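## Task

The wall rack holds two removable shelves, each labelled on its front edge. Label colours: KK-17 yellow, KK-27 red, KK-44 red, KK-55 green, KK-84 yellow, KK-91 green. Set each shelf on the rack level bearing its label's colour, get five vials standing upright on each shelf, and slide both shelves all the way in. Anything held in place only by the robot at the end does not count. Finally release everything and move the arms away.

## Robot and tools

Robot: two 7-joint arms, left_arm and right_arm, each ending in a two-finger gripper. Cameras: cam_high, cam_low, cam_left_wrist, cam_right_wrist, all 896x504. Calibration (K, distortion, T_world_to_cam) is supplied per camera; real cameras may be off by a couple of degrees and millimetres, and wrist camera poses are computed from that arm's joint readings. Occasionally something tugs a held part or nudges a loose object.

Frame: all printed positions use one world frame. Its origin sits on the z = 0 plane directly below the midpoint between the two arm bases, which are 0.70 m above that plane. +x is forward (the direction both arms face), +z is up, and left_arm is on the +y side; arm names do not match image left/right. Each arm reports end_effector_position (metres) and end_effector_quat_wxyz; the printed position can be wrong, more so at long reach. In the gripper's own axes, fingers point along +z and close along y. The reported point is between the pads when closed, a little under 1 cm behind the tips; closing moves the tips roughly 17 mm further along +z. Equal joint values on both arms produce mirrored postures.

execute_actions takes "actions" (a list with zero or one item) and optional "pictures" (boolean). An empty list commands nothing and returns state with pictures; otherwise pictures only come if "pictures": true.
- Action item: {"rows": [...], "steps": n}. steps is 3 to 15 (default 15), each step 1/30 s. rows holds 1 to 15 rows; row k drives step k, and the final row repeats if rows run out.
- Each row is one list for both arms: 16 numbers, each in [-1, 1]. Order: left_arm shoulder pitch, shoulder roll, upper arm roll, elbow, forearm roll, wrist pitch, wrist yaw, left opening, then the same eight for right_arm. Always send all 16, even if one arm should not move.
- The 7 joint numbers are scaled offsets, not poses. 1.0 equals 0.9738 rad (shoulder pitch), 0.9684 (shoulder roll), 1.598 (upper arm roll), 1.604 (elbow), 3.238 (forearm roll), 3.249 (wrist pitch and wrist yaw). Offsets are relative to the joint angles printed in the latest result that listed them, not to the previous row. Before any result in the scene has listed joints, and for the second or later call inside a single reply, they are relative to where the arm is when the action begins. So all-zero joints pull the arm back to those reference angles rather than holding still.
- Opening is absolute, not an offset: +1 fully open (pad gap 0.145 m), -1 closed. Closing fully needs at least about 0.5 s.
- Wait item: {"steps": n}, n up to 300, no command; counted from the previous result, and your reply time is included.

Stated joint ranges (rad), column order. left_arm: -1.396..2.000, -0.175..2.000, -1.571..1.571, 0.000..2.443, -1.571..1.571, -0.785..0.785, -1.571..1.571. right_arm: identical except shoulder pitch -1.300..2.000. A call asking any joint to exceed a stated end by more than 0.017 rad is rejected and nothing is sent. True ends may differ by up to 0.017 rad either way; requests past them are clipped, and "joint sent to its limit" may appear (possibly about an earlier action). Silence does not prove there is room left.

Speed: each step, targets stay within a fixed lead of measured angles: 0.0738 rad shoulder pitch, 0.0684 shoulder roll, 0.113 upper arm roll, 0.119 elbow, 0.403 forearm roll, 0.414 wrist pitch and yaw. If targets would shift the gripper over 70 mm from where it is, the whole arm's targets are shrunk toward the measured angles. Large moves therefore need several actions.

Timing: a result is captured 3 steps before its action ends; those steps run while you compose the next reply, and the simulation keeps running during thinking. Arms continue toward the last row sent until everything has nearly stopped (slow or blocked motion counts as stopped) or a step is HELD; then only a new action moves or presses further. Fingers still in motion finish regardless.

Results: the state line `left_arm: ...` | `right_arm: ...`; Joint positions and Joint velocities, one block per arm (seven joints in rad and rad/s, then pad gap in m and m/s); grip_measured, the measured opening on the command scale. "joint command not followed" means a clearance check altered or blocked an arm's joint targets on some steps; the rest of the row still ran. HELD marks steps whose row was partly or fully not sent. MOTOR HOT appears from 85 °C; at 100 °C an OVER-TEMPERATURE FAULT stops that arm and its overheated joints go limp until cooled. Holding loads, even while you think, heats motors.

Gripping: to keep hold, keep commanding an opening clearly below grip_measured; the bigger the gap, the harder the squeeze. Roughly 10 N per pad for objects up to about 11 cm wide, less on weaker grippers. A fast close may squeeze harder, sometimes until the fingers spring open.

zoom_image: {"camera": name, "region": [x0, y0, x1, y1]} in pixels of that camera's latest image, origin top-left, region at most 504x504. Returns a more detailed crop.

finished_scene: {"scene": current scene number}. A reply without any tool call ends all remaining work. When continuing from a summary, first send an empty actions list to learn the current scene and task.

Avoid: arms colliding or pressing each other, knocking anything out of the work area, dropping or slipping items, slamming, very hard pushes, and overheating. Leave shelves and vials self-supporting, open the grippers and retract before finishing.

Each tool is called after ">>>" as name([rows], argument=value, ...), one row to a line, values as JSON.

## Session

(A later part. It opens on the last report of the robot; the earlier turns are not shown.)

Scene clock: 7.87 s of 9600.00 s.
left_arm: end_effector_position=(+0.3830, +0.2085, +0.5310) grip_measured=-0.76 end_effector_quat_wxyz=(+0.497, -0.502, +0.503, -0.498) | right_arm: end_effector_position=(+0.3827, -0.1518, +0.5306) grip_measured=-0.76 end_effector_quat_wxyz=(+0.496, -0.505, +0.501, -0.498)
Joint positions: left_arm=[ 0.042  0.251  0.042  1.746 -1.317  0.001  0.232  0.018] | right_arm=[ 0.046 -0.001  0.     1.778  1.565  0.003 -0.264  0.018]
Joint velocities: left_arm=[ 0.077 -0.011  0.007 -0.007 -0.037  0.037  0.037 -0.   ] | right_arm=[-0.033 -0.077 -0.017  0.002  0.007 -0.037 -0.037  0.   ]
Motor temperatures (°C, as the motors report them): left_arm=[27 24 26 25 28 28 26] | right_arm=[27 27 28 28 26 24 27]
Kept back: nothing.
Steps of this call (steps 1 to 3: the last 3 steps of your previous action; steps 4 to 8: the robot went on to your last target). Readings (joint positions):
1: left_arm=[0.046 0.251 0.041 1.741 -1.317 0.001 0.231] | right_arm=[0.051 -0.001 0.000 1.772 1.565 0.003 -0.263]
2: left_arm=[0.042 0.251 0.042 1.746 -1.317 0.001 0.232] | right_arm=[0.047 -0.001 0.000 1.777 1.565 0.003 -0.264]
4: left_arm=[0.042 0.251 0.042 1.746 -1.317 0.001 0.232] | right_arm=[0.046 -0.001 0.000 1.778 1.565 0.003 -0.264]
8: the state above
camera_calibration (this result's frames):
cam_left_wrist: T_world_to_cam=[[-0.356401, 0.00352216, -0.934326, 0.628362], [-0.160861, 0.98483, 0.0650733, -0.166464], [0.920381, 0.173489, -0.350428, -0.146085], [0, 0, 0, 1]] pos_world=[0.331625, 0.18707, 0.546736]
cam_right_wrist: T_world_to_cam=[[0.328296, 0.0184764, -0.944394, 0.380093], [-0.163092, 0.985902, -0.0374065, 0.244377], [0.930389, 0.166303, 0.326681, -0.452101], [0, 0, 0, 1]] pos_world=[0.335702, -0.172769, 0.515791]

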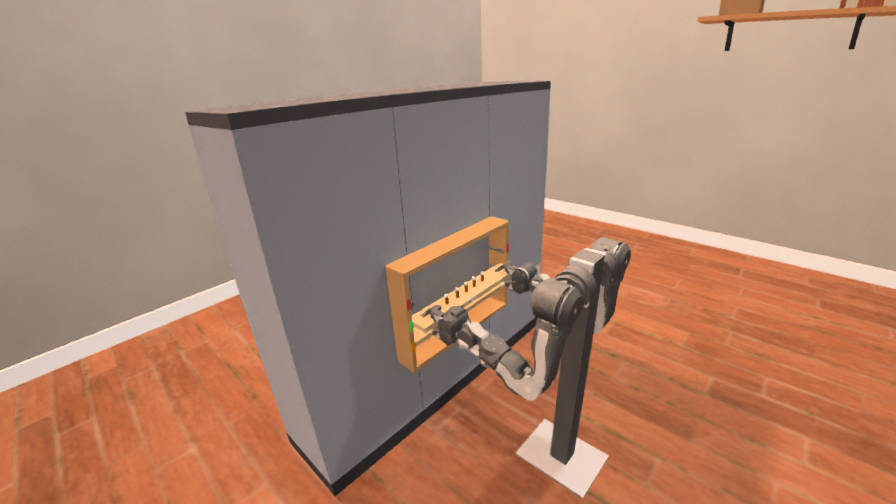

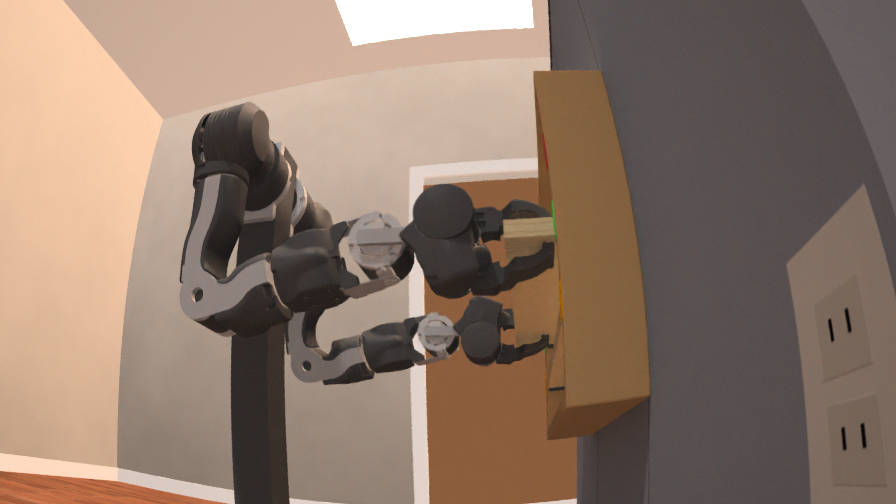

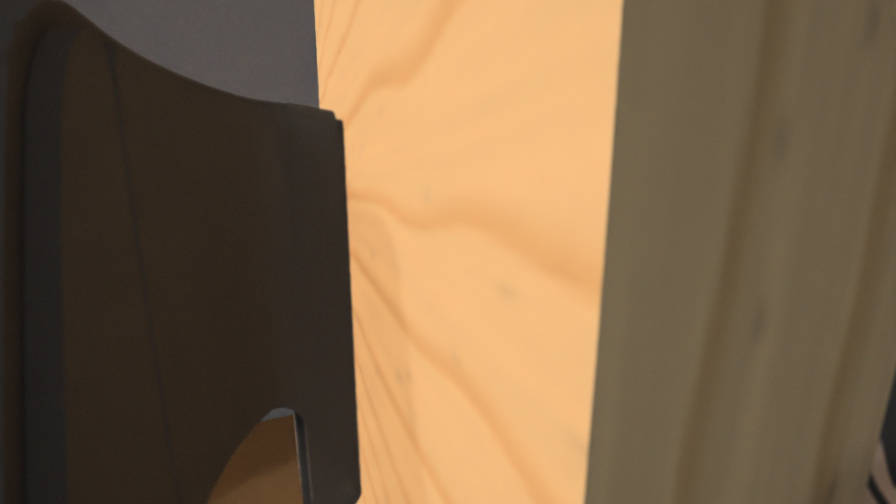

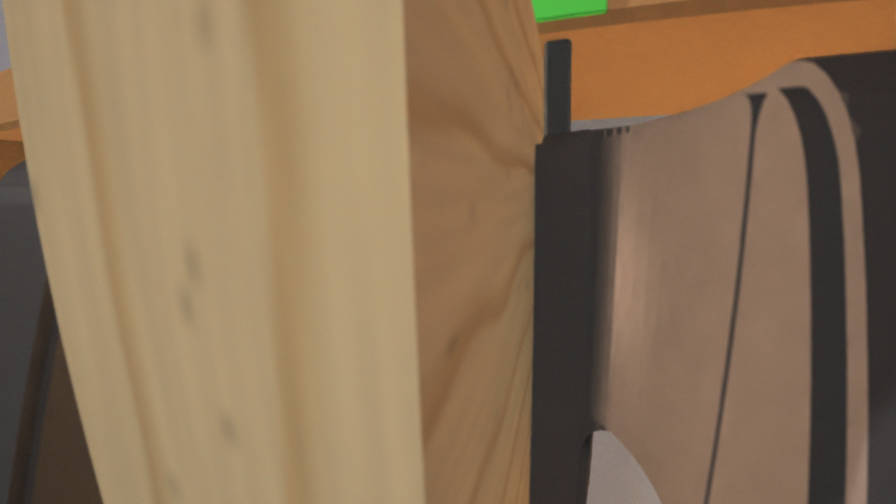

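>>> execute_actions([
  {"rows":[[-0.004,0,0.002,0.009,0,0,-0.001,-1,-0.004,0,0,0.009,0,0,0.001,-1],[-0.016,0,0.004,0.017,0,0,-0.001,-1,-0.015,0,0,0.017,0,0,0.001,-1],[-0.033,0,0.007,0.028,0.001,0,-0.002,-1,-0.032,0,0,0.028,0,0,0.002,-1],[-0.057,0,0.011,0.042,0.001,0,-0.002,-1,-0.054,0,0,0.042,0,0,0.002,-1],[-0.083,0,0.015,0.057,0.002,0,-0.002,-1,-0.08,0,0,0.057,0,0,0.002,-1],[-0.113,0,0.02,0.073,0.002,0,-0.003,-1,-0.108,0,0,0.074,0,0,0.003,-1],[-0.145,0,0.025,0.091,0.003,0,-0.004,-1,-0.139,0,0,0.092,0,0,0.004,-1],[-0.177,0,0.031,0.108,0.004,0,-0.005,-1,-0.17,0,0,0.109,0,0,0.005,-1],[-0.207,0,0.036,0.123,0.005,0,-0.006,-1,-0.198,0,0,0.125,0,0,0.006,-1],[-0.233,0,0.04,0.137,0.005,0,-0.008,-1,-0.224,0,0,0.139,0,0,0.007,-1],[-0.257,0,0.044,0.149,0.006,0,-0.009,-1,-0.246,0,0,0.151,0,0,0.008,-1],[-0.274,0,0.047,0.158,0.007,0,-0.009,-1,-0.263,0,0,0.16,0,0,0.008,-1],[-0.286,0,0.049,0.164,0.007,0,-0.01,-1,-0.274,0,0,0.166,0,0,0.009,-1],[-0.292,0,0.05,0.167,0.007,0,-0.01,-1,-0.28,0,0,0.169,0,0,0.009,-1]]},
])

>>> execute_actions([
  {"steps":8},
], pictures=true)

Scene clock: 8.63 s of 9600.00 s.
left_arm: end_effector_position=(+0.3264, +0.2083, +0.5308) grip_measured=-0.76 end_effector_quat_wxyz=(+0.494, -0.505, +0.506, -0.496) | right_arm: end_effector_position=(+0.3264, -0.1513, +0.5309) grip_measured=-0.76 end_effector_quat_wxyz=(+0.494, -0.508, +0.502, -0.495)
Joint positions: left_arm=[-0.229  0.25   0.111  1.99  -1.296  0.     0.224  0.018] | right_arm=[-0.214 -0.001  0.     2.025  1.565  0.007 -0.26   0.018]
Joint velocities: left_arm=[-0.363 -0.033  0.115  0.379  0.037  0.007 -0.081 -0.   ] | right_arm=[-0.275 -0.033  0.007  0.379 -0.022  0.081  0.081  0.   ]
Motor temperatures (°C, as the motors report them): left_arm=[27 24 26 25 28 28 26] | right_arm=[27 27 28 28 26 24 27]
Steps of this call (steps 1 to 11: the robot went on to your last target; steps 12 to 23: the first 12 steps of this action). Readings (joint positions):
12: left_arm=[0.040 0.251 0.043 1.750 -1.317 0.001 0.234] | right_arm=[0.044 -0.001 0.000 1.782 1.565 0.003 -0.266]
13: left_arm=[0.029 0.251 0.045 1.761 -1.317 0.002 0.235] | right_arm=[0.035 -0.001 0.000 1.794 1.565 0.003 -0.267]
15: left_arm=[-0.013 0.251 0.056 1.803 -1.315 0.002 0.236] | right_arm=[-0.005 -0.001 0.000 1.835 1.565 0.003 -0.269]
19: left_arm=[-0.132 0.251 0.086 1.909 -1.306 0.002 0.233] | right_arm=[-0.121 -0.001 0.000 1.942 1.565 0.005 -0.267]
23: the state above

Scene clock: 8.90 s of 9600.00 s.
left_arm: end_effector_position=(+0.3229, +0.2084, +0.5332) grip_measured=-0.76 end_effector_quat_wxyz=(+0.496, -0.503, +0.504, -0.498) | right_arm: end_effector_position=(+0.3230, -0.1512, +0.5332) grip_measured=-0.76 end_effector_quat_wxyz=(+0.496, -0.506, +0.500, -0.497)
Joint positions: left_arm=[-0.246  0.25   0.117  2.008 -1.294  0.     0.218  0.018] | right_arm=[-0.23  -0.001  0.     2.042  1.565  0.007 -0.255  0.018]
Joint velocities: left_arm=[-0.011  0.011  0.007 -0.022 -0.007 -0.081  0.022  0.   ] | right_arm=[-0.077 -0.099 -0.017  0.002  0.051  0.051 -0.051 -0.   ]
Motor temperatures (°C, as the motors report them): left_arm=[27 24 26 25 28 28 26] | right_arm=[27 27 28 28 26 24 27]
Kept back: nothing.
Steps of this call (steps 1 to 3: the last 3 steps of your previous action; steps 4 to 8: the robot went on to your last target). Readings (joint positions):
1: left_arm=[-0.240 0.250 0.115 2.001 -1.295 0.000 0.222] | right_arm=[-0.224 -0.001 0.000 2.036 1.565 0.007 -0.258]
2: left_arm=[-0.245 0.250 0.116 2.007 -1.294 0.000 0.220] | right_arm=[-0.229 -0.001 0.000 2.041 1.565 0.007 -0.256]
4: left_arm=[-0.246 0.250 0.117 2.008 -1.294 0.000 0.218] | right_arm=[-0.230 -0.001 0.000 2.042 1.565 0.007 -0.255]
8: the state above
camera_calibration (this result's frames):
cam_left_wrist: T_world_to_cam=[[-0.359037, 0.00188123, -0.933322, 0.609649], [-0.159917, 0.985086, 0.0635034, -0.175663], [0.919521, 0.172054, -0.353381, -0.0879254], [0, 0, 0, 1]] pos_world=[0.271644, 0.187024, 0.549083]
cam_right_wrist: T_world_to_cam=[[0.326037, 0.0187306, -0.945171, 0.403319], [-0.167071, 0.985208, -0.0381071, 0.235694], [0.930477, 0.170335, 0.324344, -0.3957], [0, 0, 0, 1]] pos_world=[0.27607, -0.172361, 0.51853]

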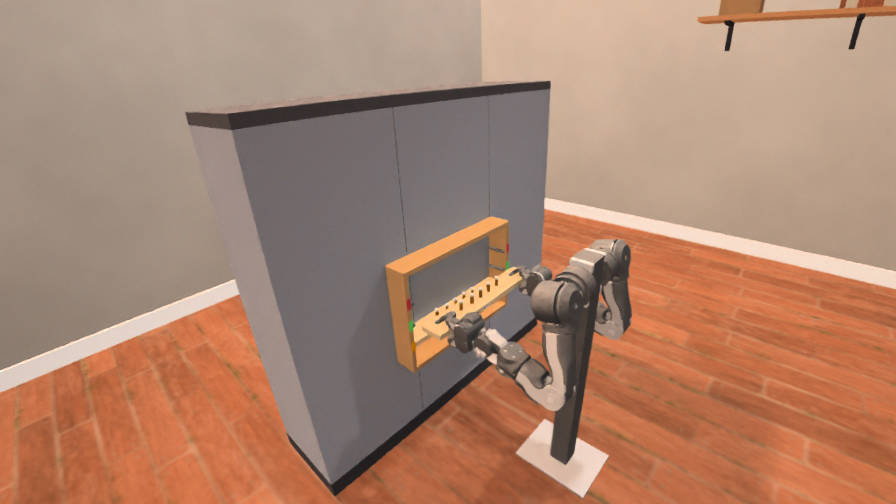

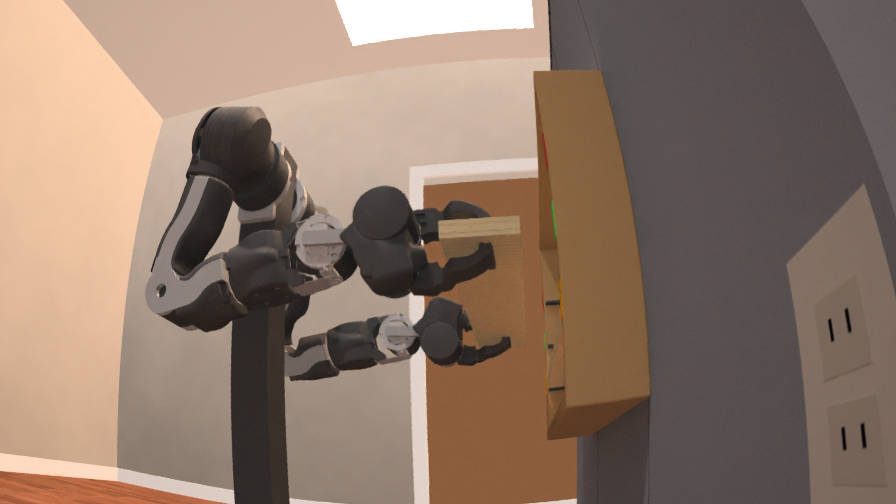

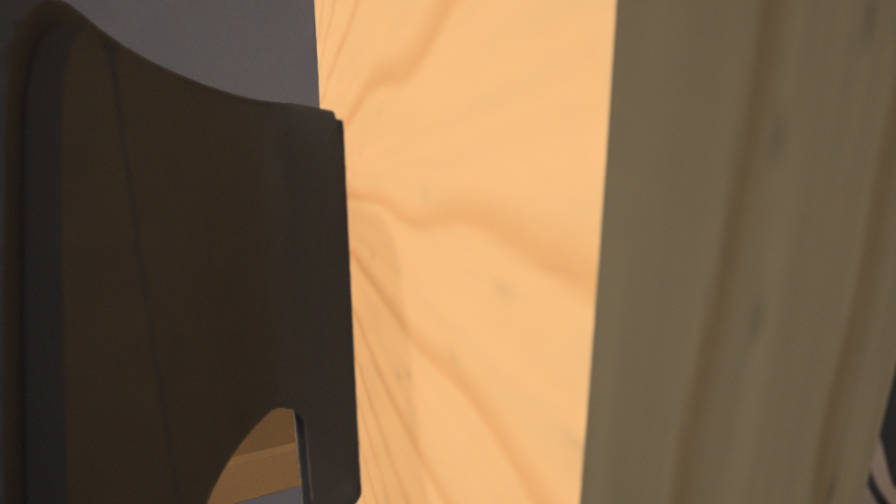

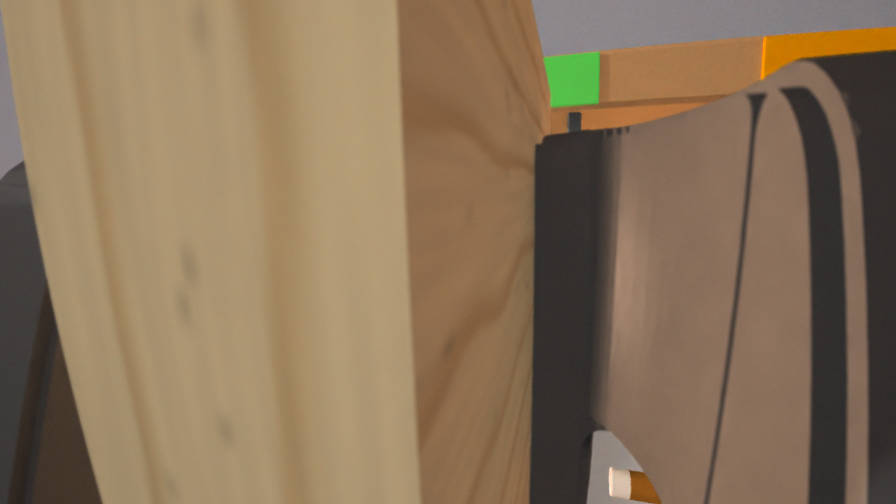

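>>> execute_actions([
  {"rows":[[0.01,0,0.002,0.005,0,0,-0.003,-1,0.01,0,0,0.005,0,0,0.003,-1],[0.021,0,0.003,0.009,0,0,0.002,-1,0.022,0,0,0.009,0,0,-0.002,-1],[0.038,0,0.005,0.014,0.001,0,0.01,-1,0.039,0,0,0.015,0,0,-0.01,-1],[0.061,0,0.008,0.022,0.002,0,0.02,-1,0.062,0,0,0.022,0,0,-0.02,-1],[0.087,0,0.011,0.03,0.002,0,0.032,-1,0.089,0,0,0.031,0,0,-0.032,-1],[0.115,0,0.015,0.039,0.003,0,0.045,-1,0.118,0,0,0.04,0,0,-0.045,-1],[0.146,0,0.019,0.05,0.004,0,0.059,-1,0.15,0,0,0.051,0,0,-0.059,-1],[0.178,0,0.023,0.06,0.005,0,0.073,-1,0.182,0,0,0.062,0,0,-0.073,-1],[0.206,0,0.026,0.069,0.006,0,0.086,-1,0.211,0,0,0.071,0,0,-0.086,-1],[0.232,0,0.029,0.078,0.006,0,0.098,-1,0.238,0,0,0.08,0,0,-0.098,-1],[0.255,0,0.032,0.085,0.007,0,0.108,-1,0.261,0,0,0.087,0,0,-0.108,-1],[0.272,0,0.034,0.091,0.008,0,0.116,-1,0.278,0,0,0.093,0,0,-0.116,-1],[0.283,0,0.035,0.095,0.008,0,0.121,-1,0.29,0,0,0.097,0,0,-0.121,-1],[0.289,0,0.036,0.097,0.008,0,0.124,-1,0.296,0,0,0.099,0,0,-0.124,-1]]},
])

>>> execute_actions([
  {"steps":8},
], pictures=true)

Scene clock: 9.63 s of 9600.00 s.
left_arm: end_effector_position=(+0.3433, +0.2084, +0.6182) grip_measured=-0.76 end_effector_quat_wxyz=(+0.512, -0.486, +0.487, -0.514) | right_arm: end_effector_position=(+0.3433, -0.1510, +0.6186) grip_measured=-0.76 end_effector_quat_wxyz=(+0.513, -0.490, +0.482, -0.515)
Joint positions: left_arm=[ 0.017  0.249  0.165  2.147 -1.27  -0.001  0.561  0.018] | right_arm=[ 0.04  -0.001 -0.     2.184  1.565  0.011 -0.597  0.018]
Joint velocities: left_arm=[ 0.407 -0.011  0.081  0.212  0.066  0.037  0.637 -0.   ] | right_arm=[ 0.429  0.033 -0.012  0.212  0.007 -0.037 -0.623  0.   ]
Motor temperatures (°C, as the motors report them): left_arm=[27 24 26 25 28 28 26] | right_arm=[27 27 28 28 26 24 27]
Steps of this call (steps 1 to 10: the robot went on to your last target; steps 11 to 22: the first 12 steps of this action). Readings (joint positions):
11: left_arm=[-0.244 0.250 0.117 2.008 -1.294 0.000 0.219] | right_arm=[-0.228 -0.001 0.000 2.042 1.565 0.008 -0.255]
12: left_arm=[-0.237 0.250 0.117 2.009 -1.294 0.000 0.227] | right_arm=[-0.221 -0.001 0.000 2.043 1.565 0.008 -0.263]
14: left_arm=[-0.198 0.249 0.122 2.024 -1.290 0.000 0.270] | right_arm=[-0.181 -0.001 0.000 2.060 1.564 0.009 -0.307]
18: left_arm=[-0.076 0.249 0.147 2.096 -1.280 -0.001 0.411] | right_arm=[-0.055 -0.001 -0.000 2.133 1.565 0.011 -0.448]
22: the state above

Scene clock: 9.90 s of 9600.00 s.
left_arm: end_effector_position=(+0.3433, +0.2084, +0.6172) grip_measured=-0.76 end_effector_quat_wxyz=(+0.503, -0.495, +0.497, -0.505) | right_arm: end_effector_position=(+0.3434, -0.1511, +0.6178) grip_measured=-0.76 end_effector_quat_wxyz=(+0.503, -0.499, +0.491, -0.506)
Joint positions: left_arm=[ 0.034  0.249  0.17   2.16  -1.267 -0.001  0.628  0.018] | right_arm=[ 0.057 -0.001 -0.     2.197  1.565  0.011 -0.665  0.018]
Joint velocities: left_arm=[ 0.033 -0.055 -0.017 -0.012  0.022 -0.022  0.066 -0.   ] | right_arm=[ 0.055 -0.033 -0.022  0.002 -0.037  0.007 -0.051 -0.   ]
Motor temperatures (°C, as the motors report them): left_arm=[27 24 26 25 28 28 26] | right_arm=[27 27 28 28 26 24 27]
Kept back: nothing.
Steps of this call (steps 1 to 3: the last 3 steps of your previous action; steps 4 to 8: the robot went on to your last target). Readings (joint positions):
1: left_arm=[0.029 0.249 0.167 2.155 -1.269 -0.001 0.585] | right_arm=[0.051 -0.001 -0.000 2.192 1.565 0.011 -0.621]
2: left_arm=[0.034 0.249 0.169 2.159 -1.268 -0.001 0.603] | right_arm=[0.057 -0.001 -0.000 2.196 1.565 0.011 -0.639]
4: left_arm=[0.034 0.249 0.170 2.160 -1.267 -0.001 0.622] | right_arm=[0.057 -0.001 -0.000 2.197 1.565 0.011 -0.658]
8: the state above
camera_calibration (this result's frames):
cam_left_wrist: T_world_to_cam=[[-0.33186, 0.00237762, -0.943326, 0.692142], [-0.160807, 0.985218, 0.0590549, -0.174738], [0.929521, 0.171292, -0.326572, -0.0967535], [0, 0, 0, 1]] pos_world=[0.29153, 0.187082, 0.631637]
cam_right_wrist: T_world_to_cam=[[0.356146, 0.0158629, -0.934296, 0.459124], [-0.166164, 0.984996, -0.0466167, 0.247114], [0.919538, 0.171849, 0.353438, -0.456131], [0, 0, 0, 1]] pos_world=[0.296976, -0.172304, 0.601691]

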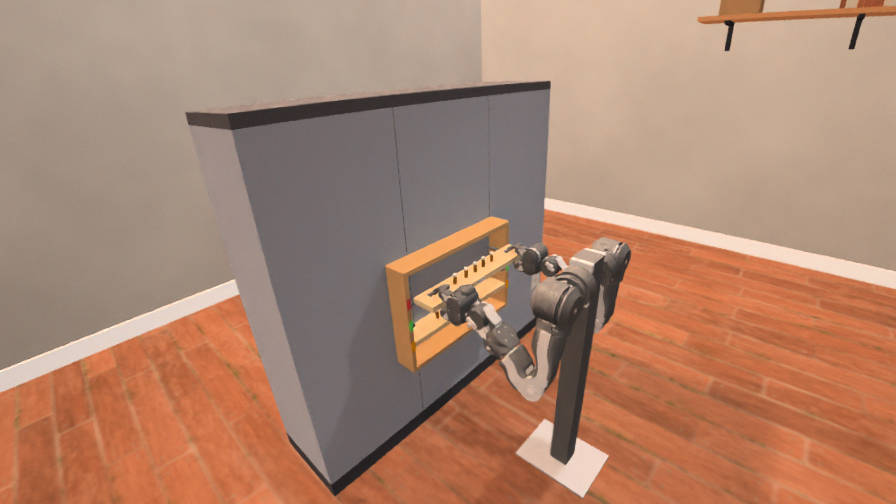

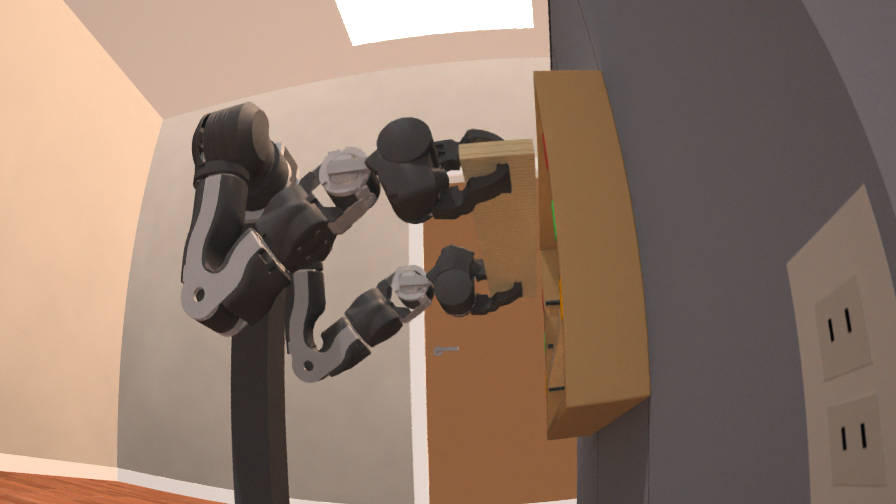

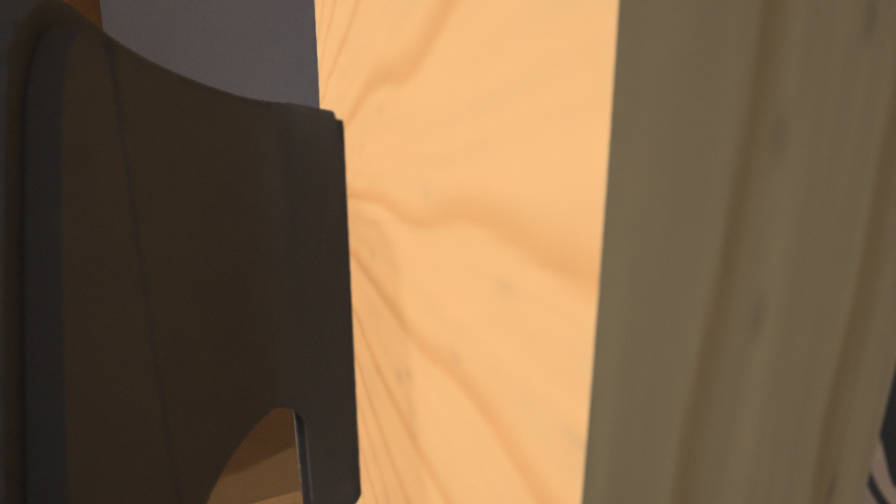

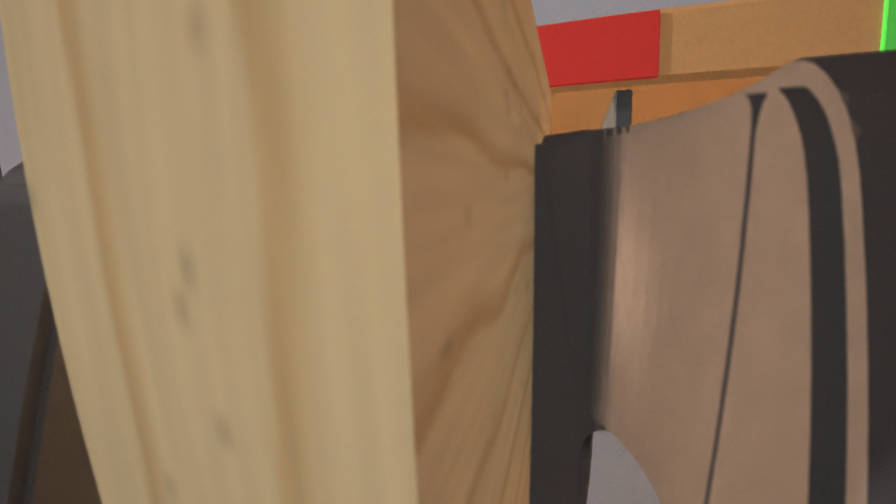

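>>> execute_actions([
  {"rows":[[0.007,0,-0.001,-0.001,0,0,-0.003,-1,0.007,0,0,-0.001,0,0,0.003,-1],[0.014,0,-0.003,-0.006,-0.001,0,-0.004,-1,0.014,0,0,-0.007,0,0,0.004,-1],[0.026,0,-0.005,-0.015,-0.001,0,-0.005,-1,0.024,0,0,-0.015,0,0,0.005,-1],[0.041,0,-0.009,-0.026,-0.002,0,-0.007,-1,0.039,0,0,-0.026,0,0,0.007,-1],[0.058,0,-0.013,-0.039,-0.003,0,-0.008,-1,0.055,0,0,-0.039,0,0,0.008,-1],[0.077,0,-0.018,-0.053,-0.004,0,-0.009,-1,0.073,0,0,-0.053,0,0,0.009,-1],[0.098,0,-0.023,-0.068,-0.006,0,-0.01,-1,0.093,0,0,-0.069,0,0,0.011,-1],[0.118,0,-0.027,-0.083,-0.007,0,-0.011,-1,0.112,0,0,-0.085,0,0,0.012,-1],[0.137,0,-0.032,-0.097,-0.008,0,-0.012,-1,0.13,0,0,-0.099,0,0,0.013,-1],[0.154,0,-0.036,-0.11,-0.009,0,-0.013,-1,0.146,0,0,-0.112,0,0,0.014,-1],[0.169,0,-0.04,-0.121,-0.01,0,-0.014,-1,0.161,0,0,-0.123,0,0,0.015,-1],[0.181,0,-0.042,-0.13,-0.01,0,-0.015,-1,0.171,0,0,-0.131,0,0,0.016,-1],[0.188,0,-0.044,-0.135,-0.011,0,-0.015,-1,0.178,0,0,-0.137,0,0,0.016,-1],[0.192,0,-0.045,-0.138,-0.011,0,-0.015,-1,0.182,0,0,-0.14,0,0,0.016,-1]]},
])

>>> execute_actions([
  {"rows":[[0.006,0,-0.001,-0.001,0,0,-0.006,-1,0.006,0,0,-0.001,0,0,0.006,-1],[0.013,0,-0.002,-0.007,0,0,-0.008,-1,0.012,0,0,-0.007,0,0,0.008,-1],[0.023,0,-0.005,-0.016,-0.001,0,-0.01,-1,0.022,0,0,-0.016,0,0,0.01,-1],[0.036,0,-0.008,-0.027,-0.001,0,-0.012,-1,0.034,0,0,-0.027,0,0,0.012,-1],[0.051,0,-0.012,-0.04,-0.001,0,-0.015,-1,0.049,0,0,-0.041,0,0,0.015,-1],[0.067,0,-0.016,-0.055,-0.002,0,-0.018,-1,0.064,0,0,-0.055,0,0,0.018,-1],[0.086,0,-0.02,-0.071,-0.003,0,-0.02,-1,0.082,0,0,-0.072,0,0,0.021,-1],[0.104,0,-0.024,-0.087,-0.003,0,-0.023,-1,0.099,0,0,-0.088,0,0,0.024,-1],[0.12,0,-0.028,-0.102,-0.004,0,-0.025,-1,0.114,0,0,-0.102,0,0,0.026,-1],[0.135,0,-0.032,-0.115,-0.004,0,-0.027,-1,0.129,0,0,-0.116,0,0,0.028,-1],[0.148,0,-0.035,-0.126,-0.004,0,-0.029,-1,0.141,0,0,-0.127,0,0,0.03,-1],[0.158,0,-0.038,-0.135,-0.005,0,-0.03,-1,0.151,0,0,-0.136,0,0,0.031,-1],[0.165,0,-0.039,-0.141,-0.005,0,-0.03,-1,0.157,0,0,-0.142,0,0,0.031,-1],[0.168,0,-0.04,-0.144,-0.005,0,-0.03,-1,0.16,0,0,-0.145,0,0,0.031,-1]]},
])

>>> execute_actions([
  {"steps":8},
], pictures=true)

Scene clock: 10.90 s of 9600.00 s.
left_arm: end_effector_position=(+0.3851, +0.2091, +0.6101) grip_measured=-0.76 end_effector_quat_wxyz=(+0.497, -0.501, +0.501, -0.500) | right_arm: end_effector_position=(+0.3850, -0.1510, +0.6111) grip_measured=-0.76 end_effector_quat_wxyz=(+0.498, -0.505, +0.496, -0.501)
Joint positions: left_arm=[ 0.204  0.249  0.104  1.951 -1.298 -0.002  0.603  0.018] | right_arm=[ 0.219 -0.001 -0.     1.987  1.565  0.012 -0.636  0.018]
Joint velocities: left_arm=[ 0.275 -0.033 -0.085 -0.349 -0.022  0.051 -0.095  0.   ] | right_arm=[ 0.143 -0.033 -0.002 -0.31   0.007  0.037  0.022 -0.   ]
Motor temperatures (°C, as the motors report them): left_arm=[27 24 27 25 28 28 26] | right_arm=[27 27 28 28 26 24 27]
Steps of this call (steps 1 to 18: the robot went on to your last target; steps 19 to 30: the first 12 steps of this action). Readings (joint positions):
19: left_arm=[0.035 0.249 0.169 2.159 -1.267 -0.001 0.628] | right_arm=[0.057 -0.001 -0.000 2.196 1.565 0.011 -0.665]
20: left_arm=[0.039 0.249 0.167 2.153 -1.268 -0.001 0.628] | right_arm=[0.062 -0.001 -0.000 2.190 1.565 0.011 -0.665]
22: left_arm=[0.067 0.249 0.157 2.120 -1.271 -0.002 0.627] | right_arm=[0.088 -0.001 -0.000 2.158 1.565 0.012 -0.662]
26: left_arm=[0.143 0.249 0.127 2.029 -1.286 -0.002 0.615] | right_arm=[0.161 -0.001 -0.000 2.063 1.565 0.012 -0.649]
30: the state above

Scene clock: 11.40 s of 9600.00 s.
left_arm: end_effector_position=(+0.4266, +0.2096, +0.6058) grip_measured=-0.76 end_effector_quat_wxyz=(+0.499, -0.501, +0.500, -0.500) | right_arm: end_effector_position=(+0.4267, -0.1510, +0.6068) grip_measured=-0.76 end_effector_quat_wxyz=(+0.498, -0.504, +0.496, -0.501)
Joint positions: left_arm=[ 0.364  0.249  0.041  1.722 -1.316 -0.002  0.524  0.018] | right_arm=[ 0.371 -0.001 -0.     1.755  1.563  0.011 -0.556  0.018]
Joint velocities: left_arm=[ 0.275 -0.033 -0.09  -0.32  -0.022  0.007 -0.139  0.   ] | right_arm=[ 0.231 -0.033 -0.012 -0.335 -0.081 -0.022  0.007 -0.   ]
Motor temperatures (°C, as the motors report them): left_arm=[27 24 27 25 28 28 26] | right_arm=[27 27 28 28 26 24 27]
Steps of this call (steps 1 to 3: the last 3 steps of your previous action; steps 4 to 15: the first 12 steps of this action, its rows measured from where the robot was after step 3). Readings (joint positions):
3: left_arm=[0.216 0.249 0.099 1.937 -1.301 -0.002 0.599] | right_arm=[0.230 -0.001 -0.000 1.972 1.565 0.012 -0.632]
4: left_arm=[0.216 0.249 0.099 1.937 -1.301 -0.002 0.599] | right_arm=[0.230 -0.001 -0.000 1.971 1.565 0.012 -0.632]
5: left_arm=[0.219 0.249 0.098 1.930 -1.301 -0.002 0.595] | right_arm=[0.233 -0.001 -0.000 1.965 1.565 0.012 -0.628]
7: left_arm=[0.243 0.249 0.088 1.896 -1.303 -0.002 0.586] | right_arm=[0.255 -0.001 -0.000 1.930 1.564 0.012 -0.619]
11: left_arm=[0.310 0.249 0.063 1.800 -1.309 -0.002 0.554] | right_arm=[0.321 -0.001 -0.000 1.833 1.563 0.012 -0.584]
15: the state above

Scene clock: 11.67 s of 9600.00 s.
left_arm: end_effector_position=(+0.4293, +0.2097, +0.6055) grip_measured=-0.76 end_effector_quat_wxyz=(+0.499, -0.501, +0.500, -0.500) | right_arm: end_effector_position=(+0.4294, -0.1511, +0.6065) grip_measured=-0.76 end_effector_quat_wxyz=(+0.498, -0.504, +0.496, -0.501)
Joint positions: left_arm=[ 0.375  0.249  0.037  1.707 -1.317 -0.002  0.518  0.018] | right_arm=[ 0.381 -0.001 -0.     1.739  1.563  0.01  -0.55   0.018]
Joint velocities: left_arm=[-0.099 -0.099 -0.007  0.002  0.007  0.007 -0.066 -0.   ] | right_arm=[ 0.099  0.011  0.017  0.007 -0.037  0.007  0.007  0.   ]
Motor temperatures (°C, as the motors report them): left_arm=[27 24 27 25 28 28 26] | right_arm=[27 27 28 28 26 24 27]
Kept back: nothing.
Steps of this call (steps 1 to 3: the last 3 steps of your previous action; steps 4 to 8: the robot went on to your last target). Readings (joint positions):
1: left_arm=[0.371 0.249 0.039 1.712 -1.317 -0.002 0.521] | right_arm=[0.378 -0.001 -0.000 1.745 1.563 0.010 -0.553]
2: left_arm=[0.375 0.249 0.038 1.707 -1.317 -0.002 0.519] | right_arm=[0.381 -0.001 -0.000 1.740 1.563 0.010 -0.551]
4: left_arm=[0.375 0.249 0.037 1.707 -1.317 -0.002 0.518] | right_arm=[0.381 -0.001 -0.000 1.739 1.563 0.010 -0.550]
8: the state above
camera_calibration (this result's frames):
cam_left_wrist: T_world_to_cam=[[-0.349587, 0.000308011, -0.936904, 0.713829], [-0.162898, 0.984749, 0.0611059, -0.161723], [0.922634, 0.173981, -0.344206, -0.167658], [0, 0, 0, 1]] pos_world=[0.377889, 0.188206, 0.620963]
cam_right_wrist: T_world_to_cam=[[0.338261, 0.015235, -0.940929, 0.429566], [-0.166856, 0.984997, -0.0440358, 0.259567], [0.926142, 0.171896, 0.335728, -0.5233], [0, 0, 0, 1]] pos_world=[0.382655, -0.172264, 0.591308]

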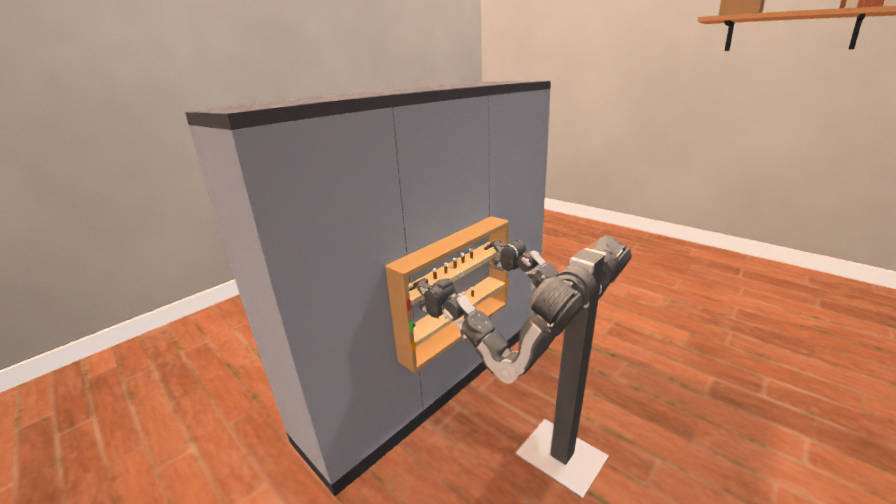

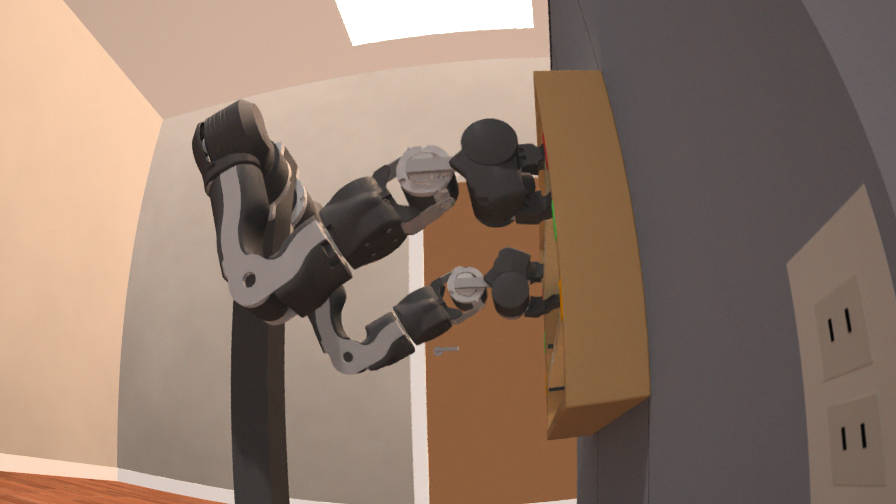

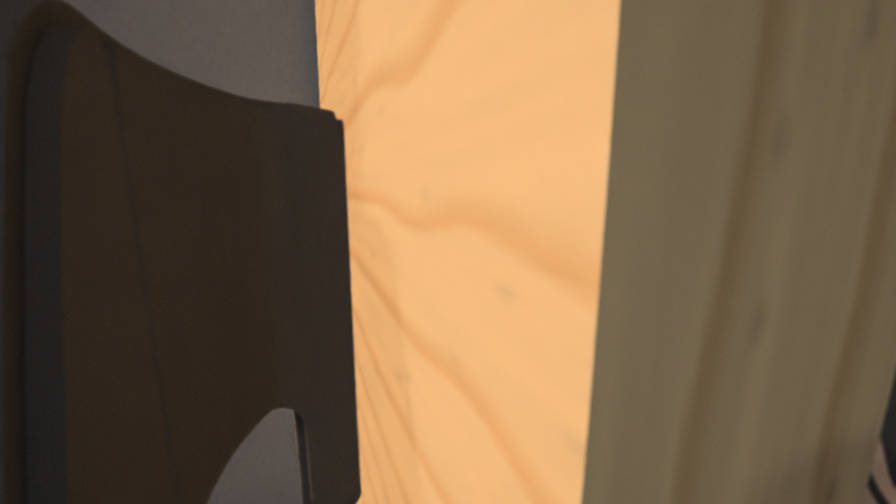

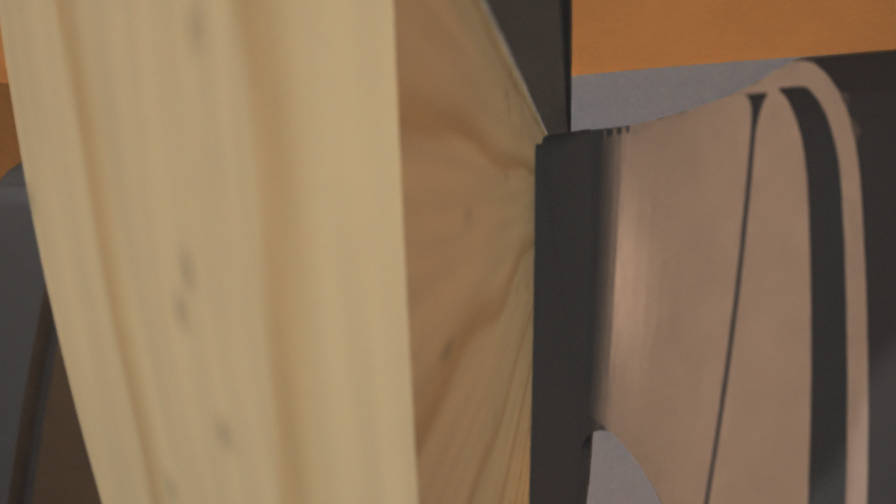

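>>> execute_actions([
  {"rows":[[0,0,0,0,0,0,0,-0.75,0,0,0,0,0,0,0,-0.75],[0,0,0,0,0,0,0,-0.7,0,0,0,0,0,0,0,-0.7],[0,0,0,0,0,0,0,-0.55,0,0,0,0,0,0,0,-0.55],[0,0,0,0,0,0,0,-0.4,0,0,0,0,0,0,0,-0.4],[0,0,0,0,0,0,0,-0.4,0,0,0,0,0,0,0,-0.4],[-0.02,0,0.005,0.016,0,0,0.003,-0.4,-0.02,0,0,0.016,0,0,-0.003,-0.4],[-0.06,0,0.014,0.048,0,0,0.008,-0.4,-0.057,0,0,0.048,0,0,-0.008,-0.4],[-0.11,0,0.026,0.088,0,0,0.015,-0.4,-0.105,0,0,0.089,0,0,-0.015,-0.4],[-0.16,0,0.038,0.128,0,0,0.021,-0.4,-0.153,0,0,0.13,0,0,-0.022,-0.4],[-0.21,0,0.05,0.168,0,0,0.027,-0.4,-0.2,0,0,0.17,0,0,-0.028,-0.4],[-0.26,0,0.062,0.208,0,0,0.032,-0.4,-0.248,0,0,0.211,0,0,-0.033,-0.4],[-0.31,0,0.074,0.248,0,0,0.036,-0.4,-0.296,0,0,0.251,0,0,-0.038,-0.4],[-0.352,0,0.084,0.281,0,0,0.038,-0.4,-0.336,0,0,0.285,0.001,-0.003,-0.04,-0.4]]},
])

>>> execute_actions([
  {"rows":[[-0.02,0,-0.01,-0.033,0,0,-0.023,-0.4,-0.022,0,0,-0.034,0,0,0.023,-0.4],[-0.04,0,-0.02,-0.067,0,0,-0.046,-0.4,-0.044,0,0,-0.068,0,0,0.046,-0.4],[-0.06,0,-0.03,-0.1,0,0,-0.07,-0.4,-0.066,0,0,-0.1,0,0,0.07,-0.4],[-0.08,0,-0.04,-0.134,0,0,-0.092,-0.4,-0.088,0,0,-0.135,0,0,0.093,-0.4],[-0.1,0,-0.05,-0.167,0,0,-0.115,-0.4,-0.11,0,0,-0.169,0,0,0.116,-0.4],[-0.12,0,-0.06,-0.2,0,0,-0.139,-0.4,-0.133,0,0,-0.203,0,0,0.14,-0.4],[-0.14,0,-0.07,-0.234,0,0,-0.162,-0.4,-0.155,0,0,-0.237,0,0,0.163,-0.4],[-0.16,0,-0.08,-0.267,0,0,-0.185,-0.4,-0.177,0,0,-0.27,0,0,0.186,-0.4],[-0.18,0,-0.09,-0.3,0,0,-0.208,-0.4,-0.2,0,0,-0.304,0,0,0.21,-0.4],[-0.2,0,-0.099,-0.334,0,0,-0.231,-0.4,-0.221,0,0,-0.338,0,0,0.233,-0.4]]},
])

>>> execute_actions([
  {"steps":6},
], pictures=true)

Scene clock: 12.70 s of 9600.00 s.
left_arm: end_effector_position=(+0.3553, +0.2139, +0.6107) grip_measured=-0.40 end_effector_quat_wxyz=(+0.514, -0.498, +0.501, -0.488) | right_arm: end_effector_position=(+0.3554, -0.1513, +0.6117) grip_measured=-0.40 end_effector_quat_wxyz=(+0.500, -0.502, +0.494, -0.504)
Joint positions: left_arm=[ 0.074  0.249  0.152  2.093 -1.317 -0.002  0.613  0.045] | right_arm=[ 0.095 -0.001 -0.     2.131  1.563  0.01  -0.648  0.045]
Joint velocities: left_arm=[-1.352 -0.055  0.505  1.829 -0.051  0.037  0.344  0.   ] | right_arm=[-1.154 -0.011  0.002  1.829 -0.095  0.022 -0.3    0.   ]
Motor temperatures (°C, as the motors report them): left_arm=[27 24 27 25 28 28 26] | right_arm=[27 27 28 28 26 24 27]
Steps of this call (steps 1 to 19: the robot went on to your last target; steps 20 to 31: the first 12 steps of this action). Readings (joint positions):
20: left_arm=[0.375 0.249 0.037 1.707 -1.317 -0.002 0.519] | right_arm=[0.381 -0.001 -0.000 1.739 1.563 0.010 -0.551]
21: left_arm=[0.375 0.249 0.037 1.707 -1.317 -0.002 0.519] | right_arm=[0.381 -0.001 -0.000 1.739 1.563 0.010 -0.551]
23: left_arm=[0.375 0.249 0.037 1.707 -1.317 -0.002 0.519] | right_arm=[0.381 -0.001 -0.000 1.739 1.563 0.010 -0.551]
27: left_arm=[0.273 0.249 0.074 1.838 -1.317 -0.002 0.541] | right_arm=[0.286 -0.001 -0.000 1.872 1.563 0.010 -0.574]
31: the state above

Scene clock: 13.20 s of 9600.00 s.
left_arm: end_effector_position=(+0.3367, +0.2091, +0.4455) grip_measured=-0.40 end_effector_quat_wxyz=(+0.481, -0.519, +0.515, -0.484) | right_arm: end_effector_position=(+0.3368, -0.1512, +0.4471) grip_measured=-0.40 end_effector_quat_wxyz=(+0.483, -0.518, +0.514, -0.484)
Joint positions: left_arm=[-0.188  0.246  0.012  1.611 -1.317 -0.002 -0.077  0.045] | right_arm=[-0.187 -0.001 -0.     1.645  1.565  0.004  0.047  0.045]
Joint velocities: left_arm=[ 0.187  0.011 -0.007  0.081  0.022  0.007 -0.52  -0.   ] | right_arm=[ 0.231 -0.055 -0.007  0.105 -0.051  0.022  0.491 -0.   ]
Motor temperatures (°C, as the motors report them): left_arm=[27 24 27 25 28 28 26] | right_arm=[27 27 28 28 26 24 27]
Steps of this call (steps 1 to 3: the last 3 steps of your previous action; steps 4 to 15: the first 12 steps of this action, its rows measured from where the robot was after step 3). Readings (joint positions):
3: left_arm=[0.031 0.249 0.173 2.164 -1.317 -0.002 0.631] | right_arm=[0.053 -0.001 -0.000 2.203 1.565 0.004 -0.667]
4: left_arm=[0.030 0.252 0.165 2.135 -1.317 -0.002 0.594] | right_arm=[0.051 -0.001 -0.000 2.172 1.565 0.004 -0.630]
5: left_arm=[0.009 0.253 0.149 2.080 -1.317 -0.002 0.538] | right_arm=[0.028 -0.001 -0.000 2.117 1.565 0.004 -0.574]
7: left_arm=[-0.050 0.250 0.111 1.951 -1.317 -0.002 0.418] | right_arm=[-0.037 -0.001 -0.000 1.991 1.565 0.004 -0.453]
11: left_arm=[-0.116 0.250 0.050 1.748 -1.317 -0.002 0.123] | right_arm=[-0.111 -0.001 -0.000 1.782 1.565 0.004 -0.156]
15: the state above

Scene clock: 13.40 s of 9600.00 s.
left_arm: end_effector_position=(+0.3431, +0.2085, +0.4675) grip_measured=-0.40 end_effector_quat_wxyz=(+0.501, -0.497, +0.496, -0.505) | right_arm: end_effector_position=(+0.3428, -0.1511, +0.4686) grip_measured=-0.40 end_effector_quat_wxyz=(+0.504, -0.498, +0.493, -0.504)
Joint positions: left_arm=[-0.165  0.249  0.014  1.631 -1.317 -0.002 -0.116  0.045] | right_arm=[-0.164 -0.001 -0.     1.665  1.565  0.004  0.087  0.045]
Joint velocities: left_arm=[-0.077  0.055  0.002 -0.066  0.007  0.007  0.022  0.   ] | right_arm=[-0.143 -0.011  0.002 -0.076  0.022  0.007  0.037 -0.   ]
Motor temperatures (°C, as the motors report them): left_arm=[27 24 27 25 28 28 26] | right_arm=[27 27 28 28 26 24 27]
Kept back: nothing.
Steps of this call (steps 1 to 3: the last 3 steps of your previous action; steps 4 to 6: the robot went on to your last target). Readings (joint positions):
1: left_arm=[-0.176 0.247 0.012 1.616 -1.317 -0.002 -0.091] | right_arm=[-0.174 -0.001 -0.000 1.651 1.565 0.004 0.062]
2: left_arm=[-0.160 0.247 0.013 1.625 -1.317 -0.002 -0.102] | right_arm=[-0.158 -0.001 -0.000 1.660 1.565 0.004 0.074]
4: left_arm=[-0.154 0.249 0.014 1.634 -1.317 -0.002 -0.116] | right_arm=[-0.152 -0.001 -0.000 1.668 1.565 0.004 0.087]
6: the state above
camera_calibration (this result's frames):
cam_left_wrist: T_world_to_cam=[[-0.334846, -0.00201194, -0.942271, 0.552272], [-0.161672, 0.985291, 0.055348, -0.163962], [0.9283, 0.170872, -0.330246, -0.143275], [0, 0, 0, 1]] pos_world=[0.29142, 0.187143, 0.482148]
cam_right_wrist: T_world_to_cam=[[0.354382, 0.0206013, -0.934874, 0.321506], [-0.165539, 0.985349, -0.0410373, 0.237346], [0.920332, 0.169301, 0.3526, -0.403158], [0, 0, 0, 1]] pos_world=[0.296394, -0.172237, 0.452461]

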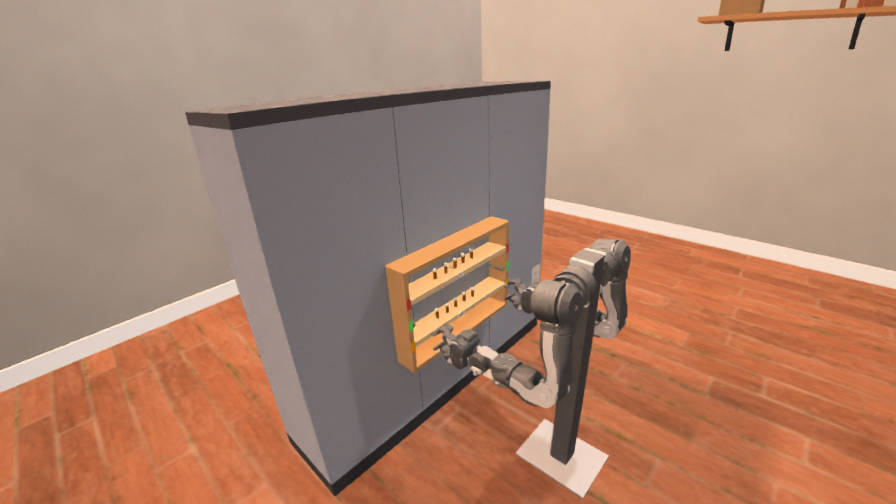

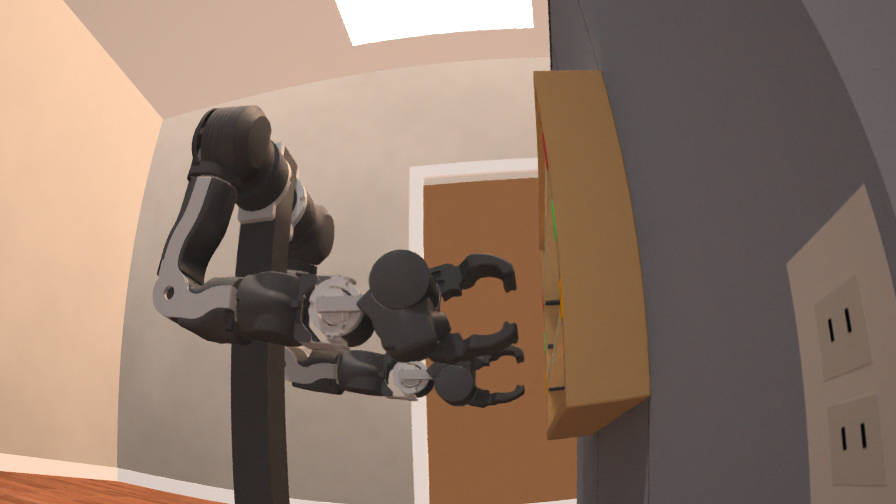

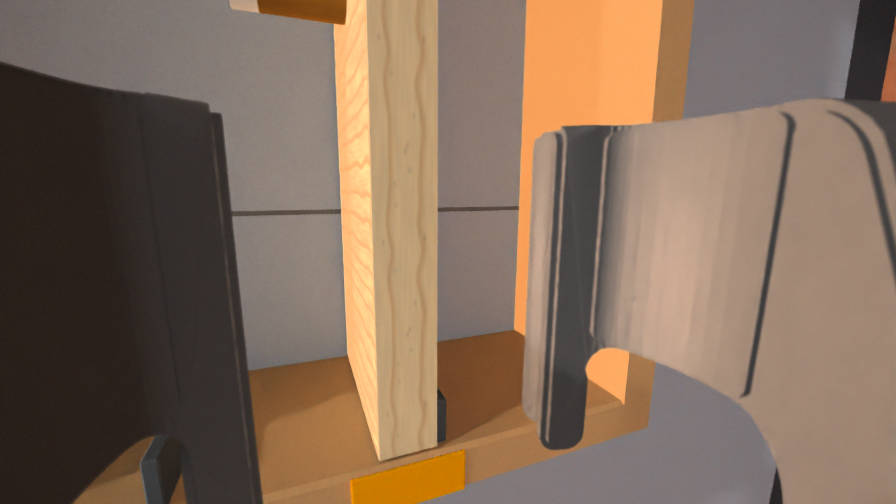

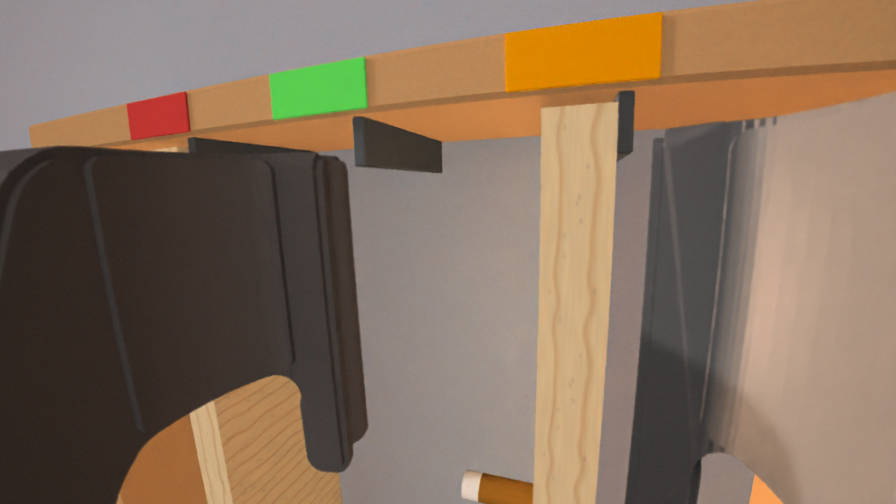

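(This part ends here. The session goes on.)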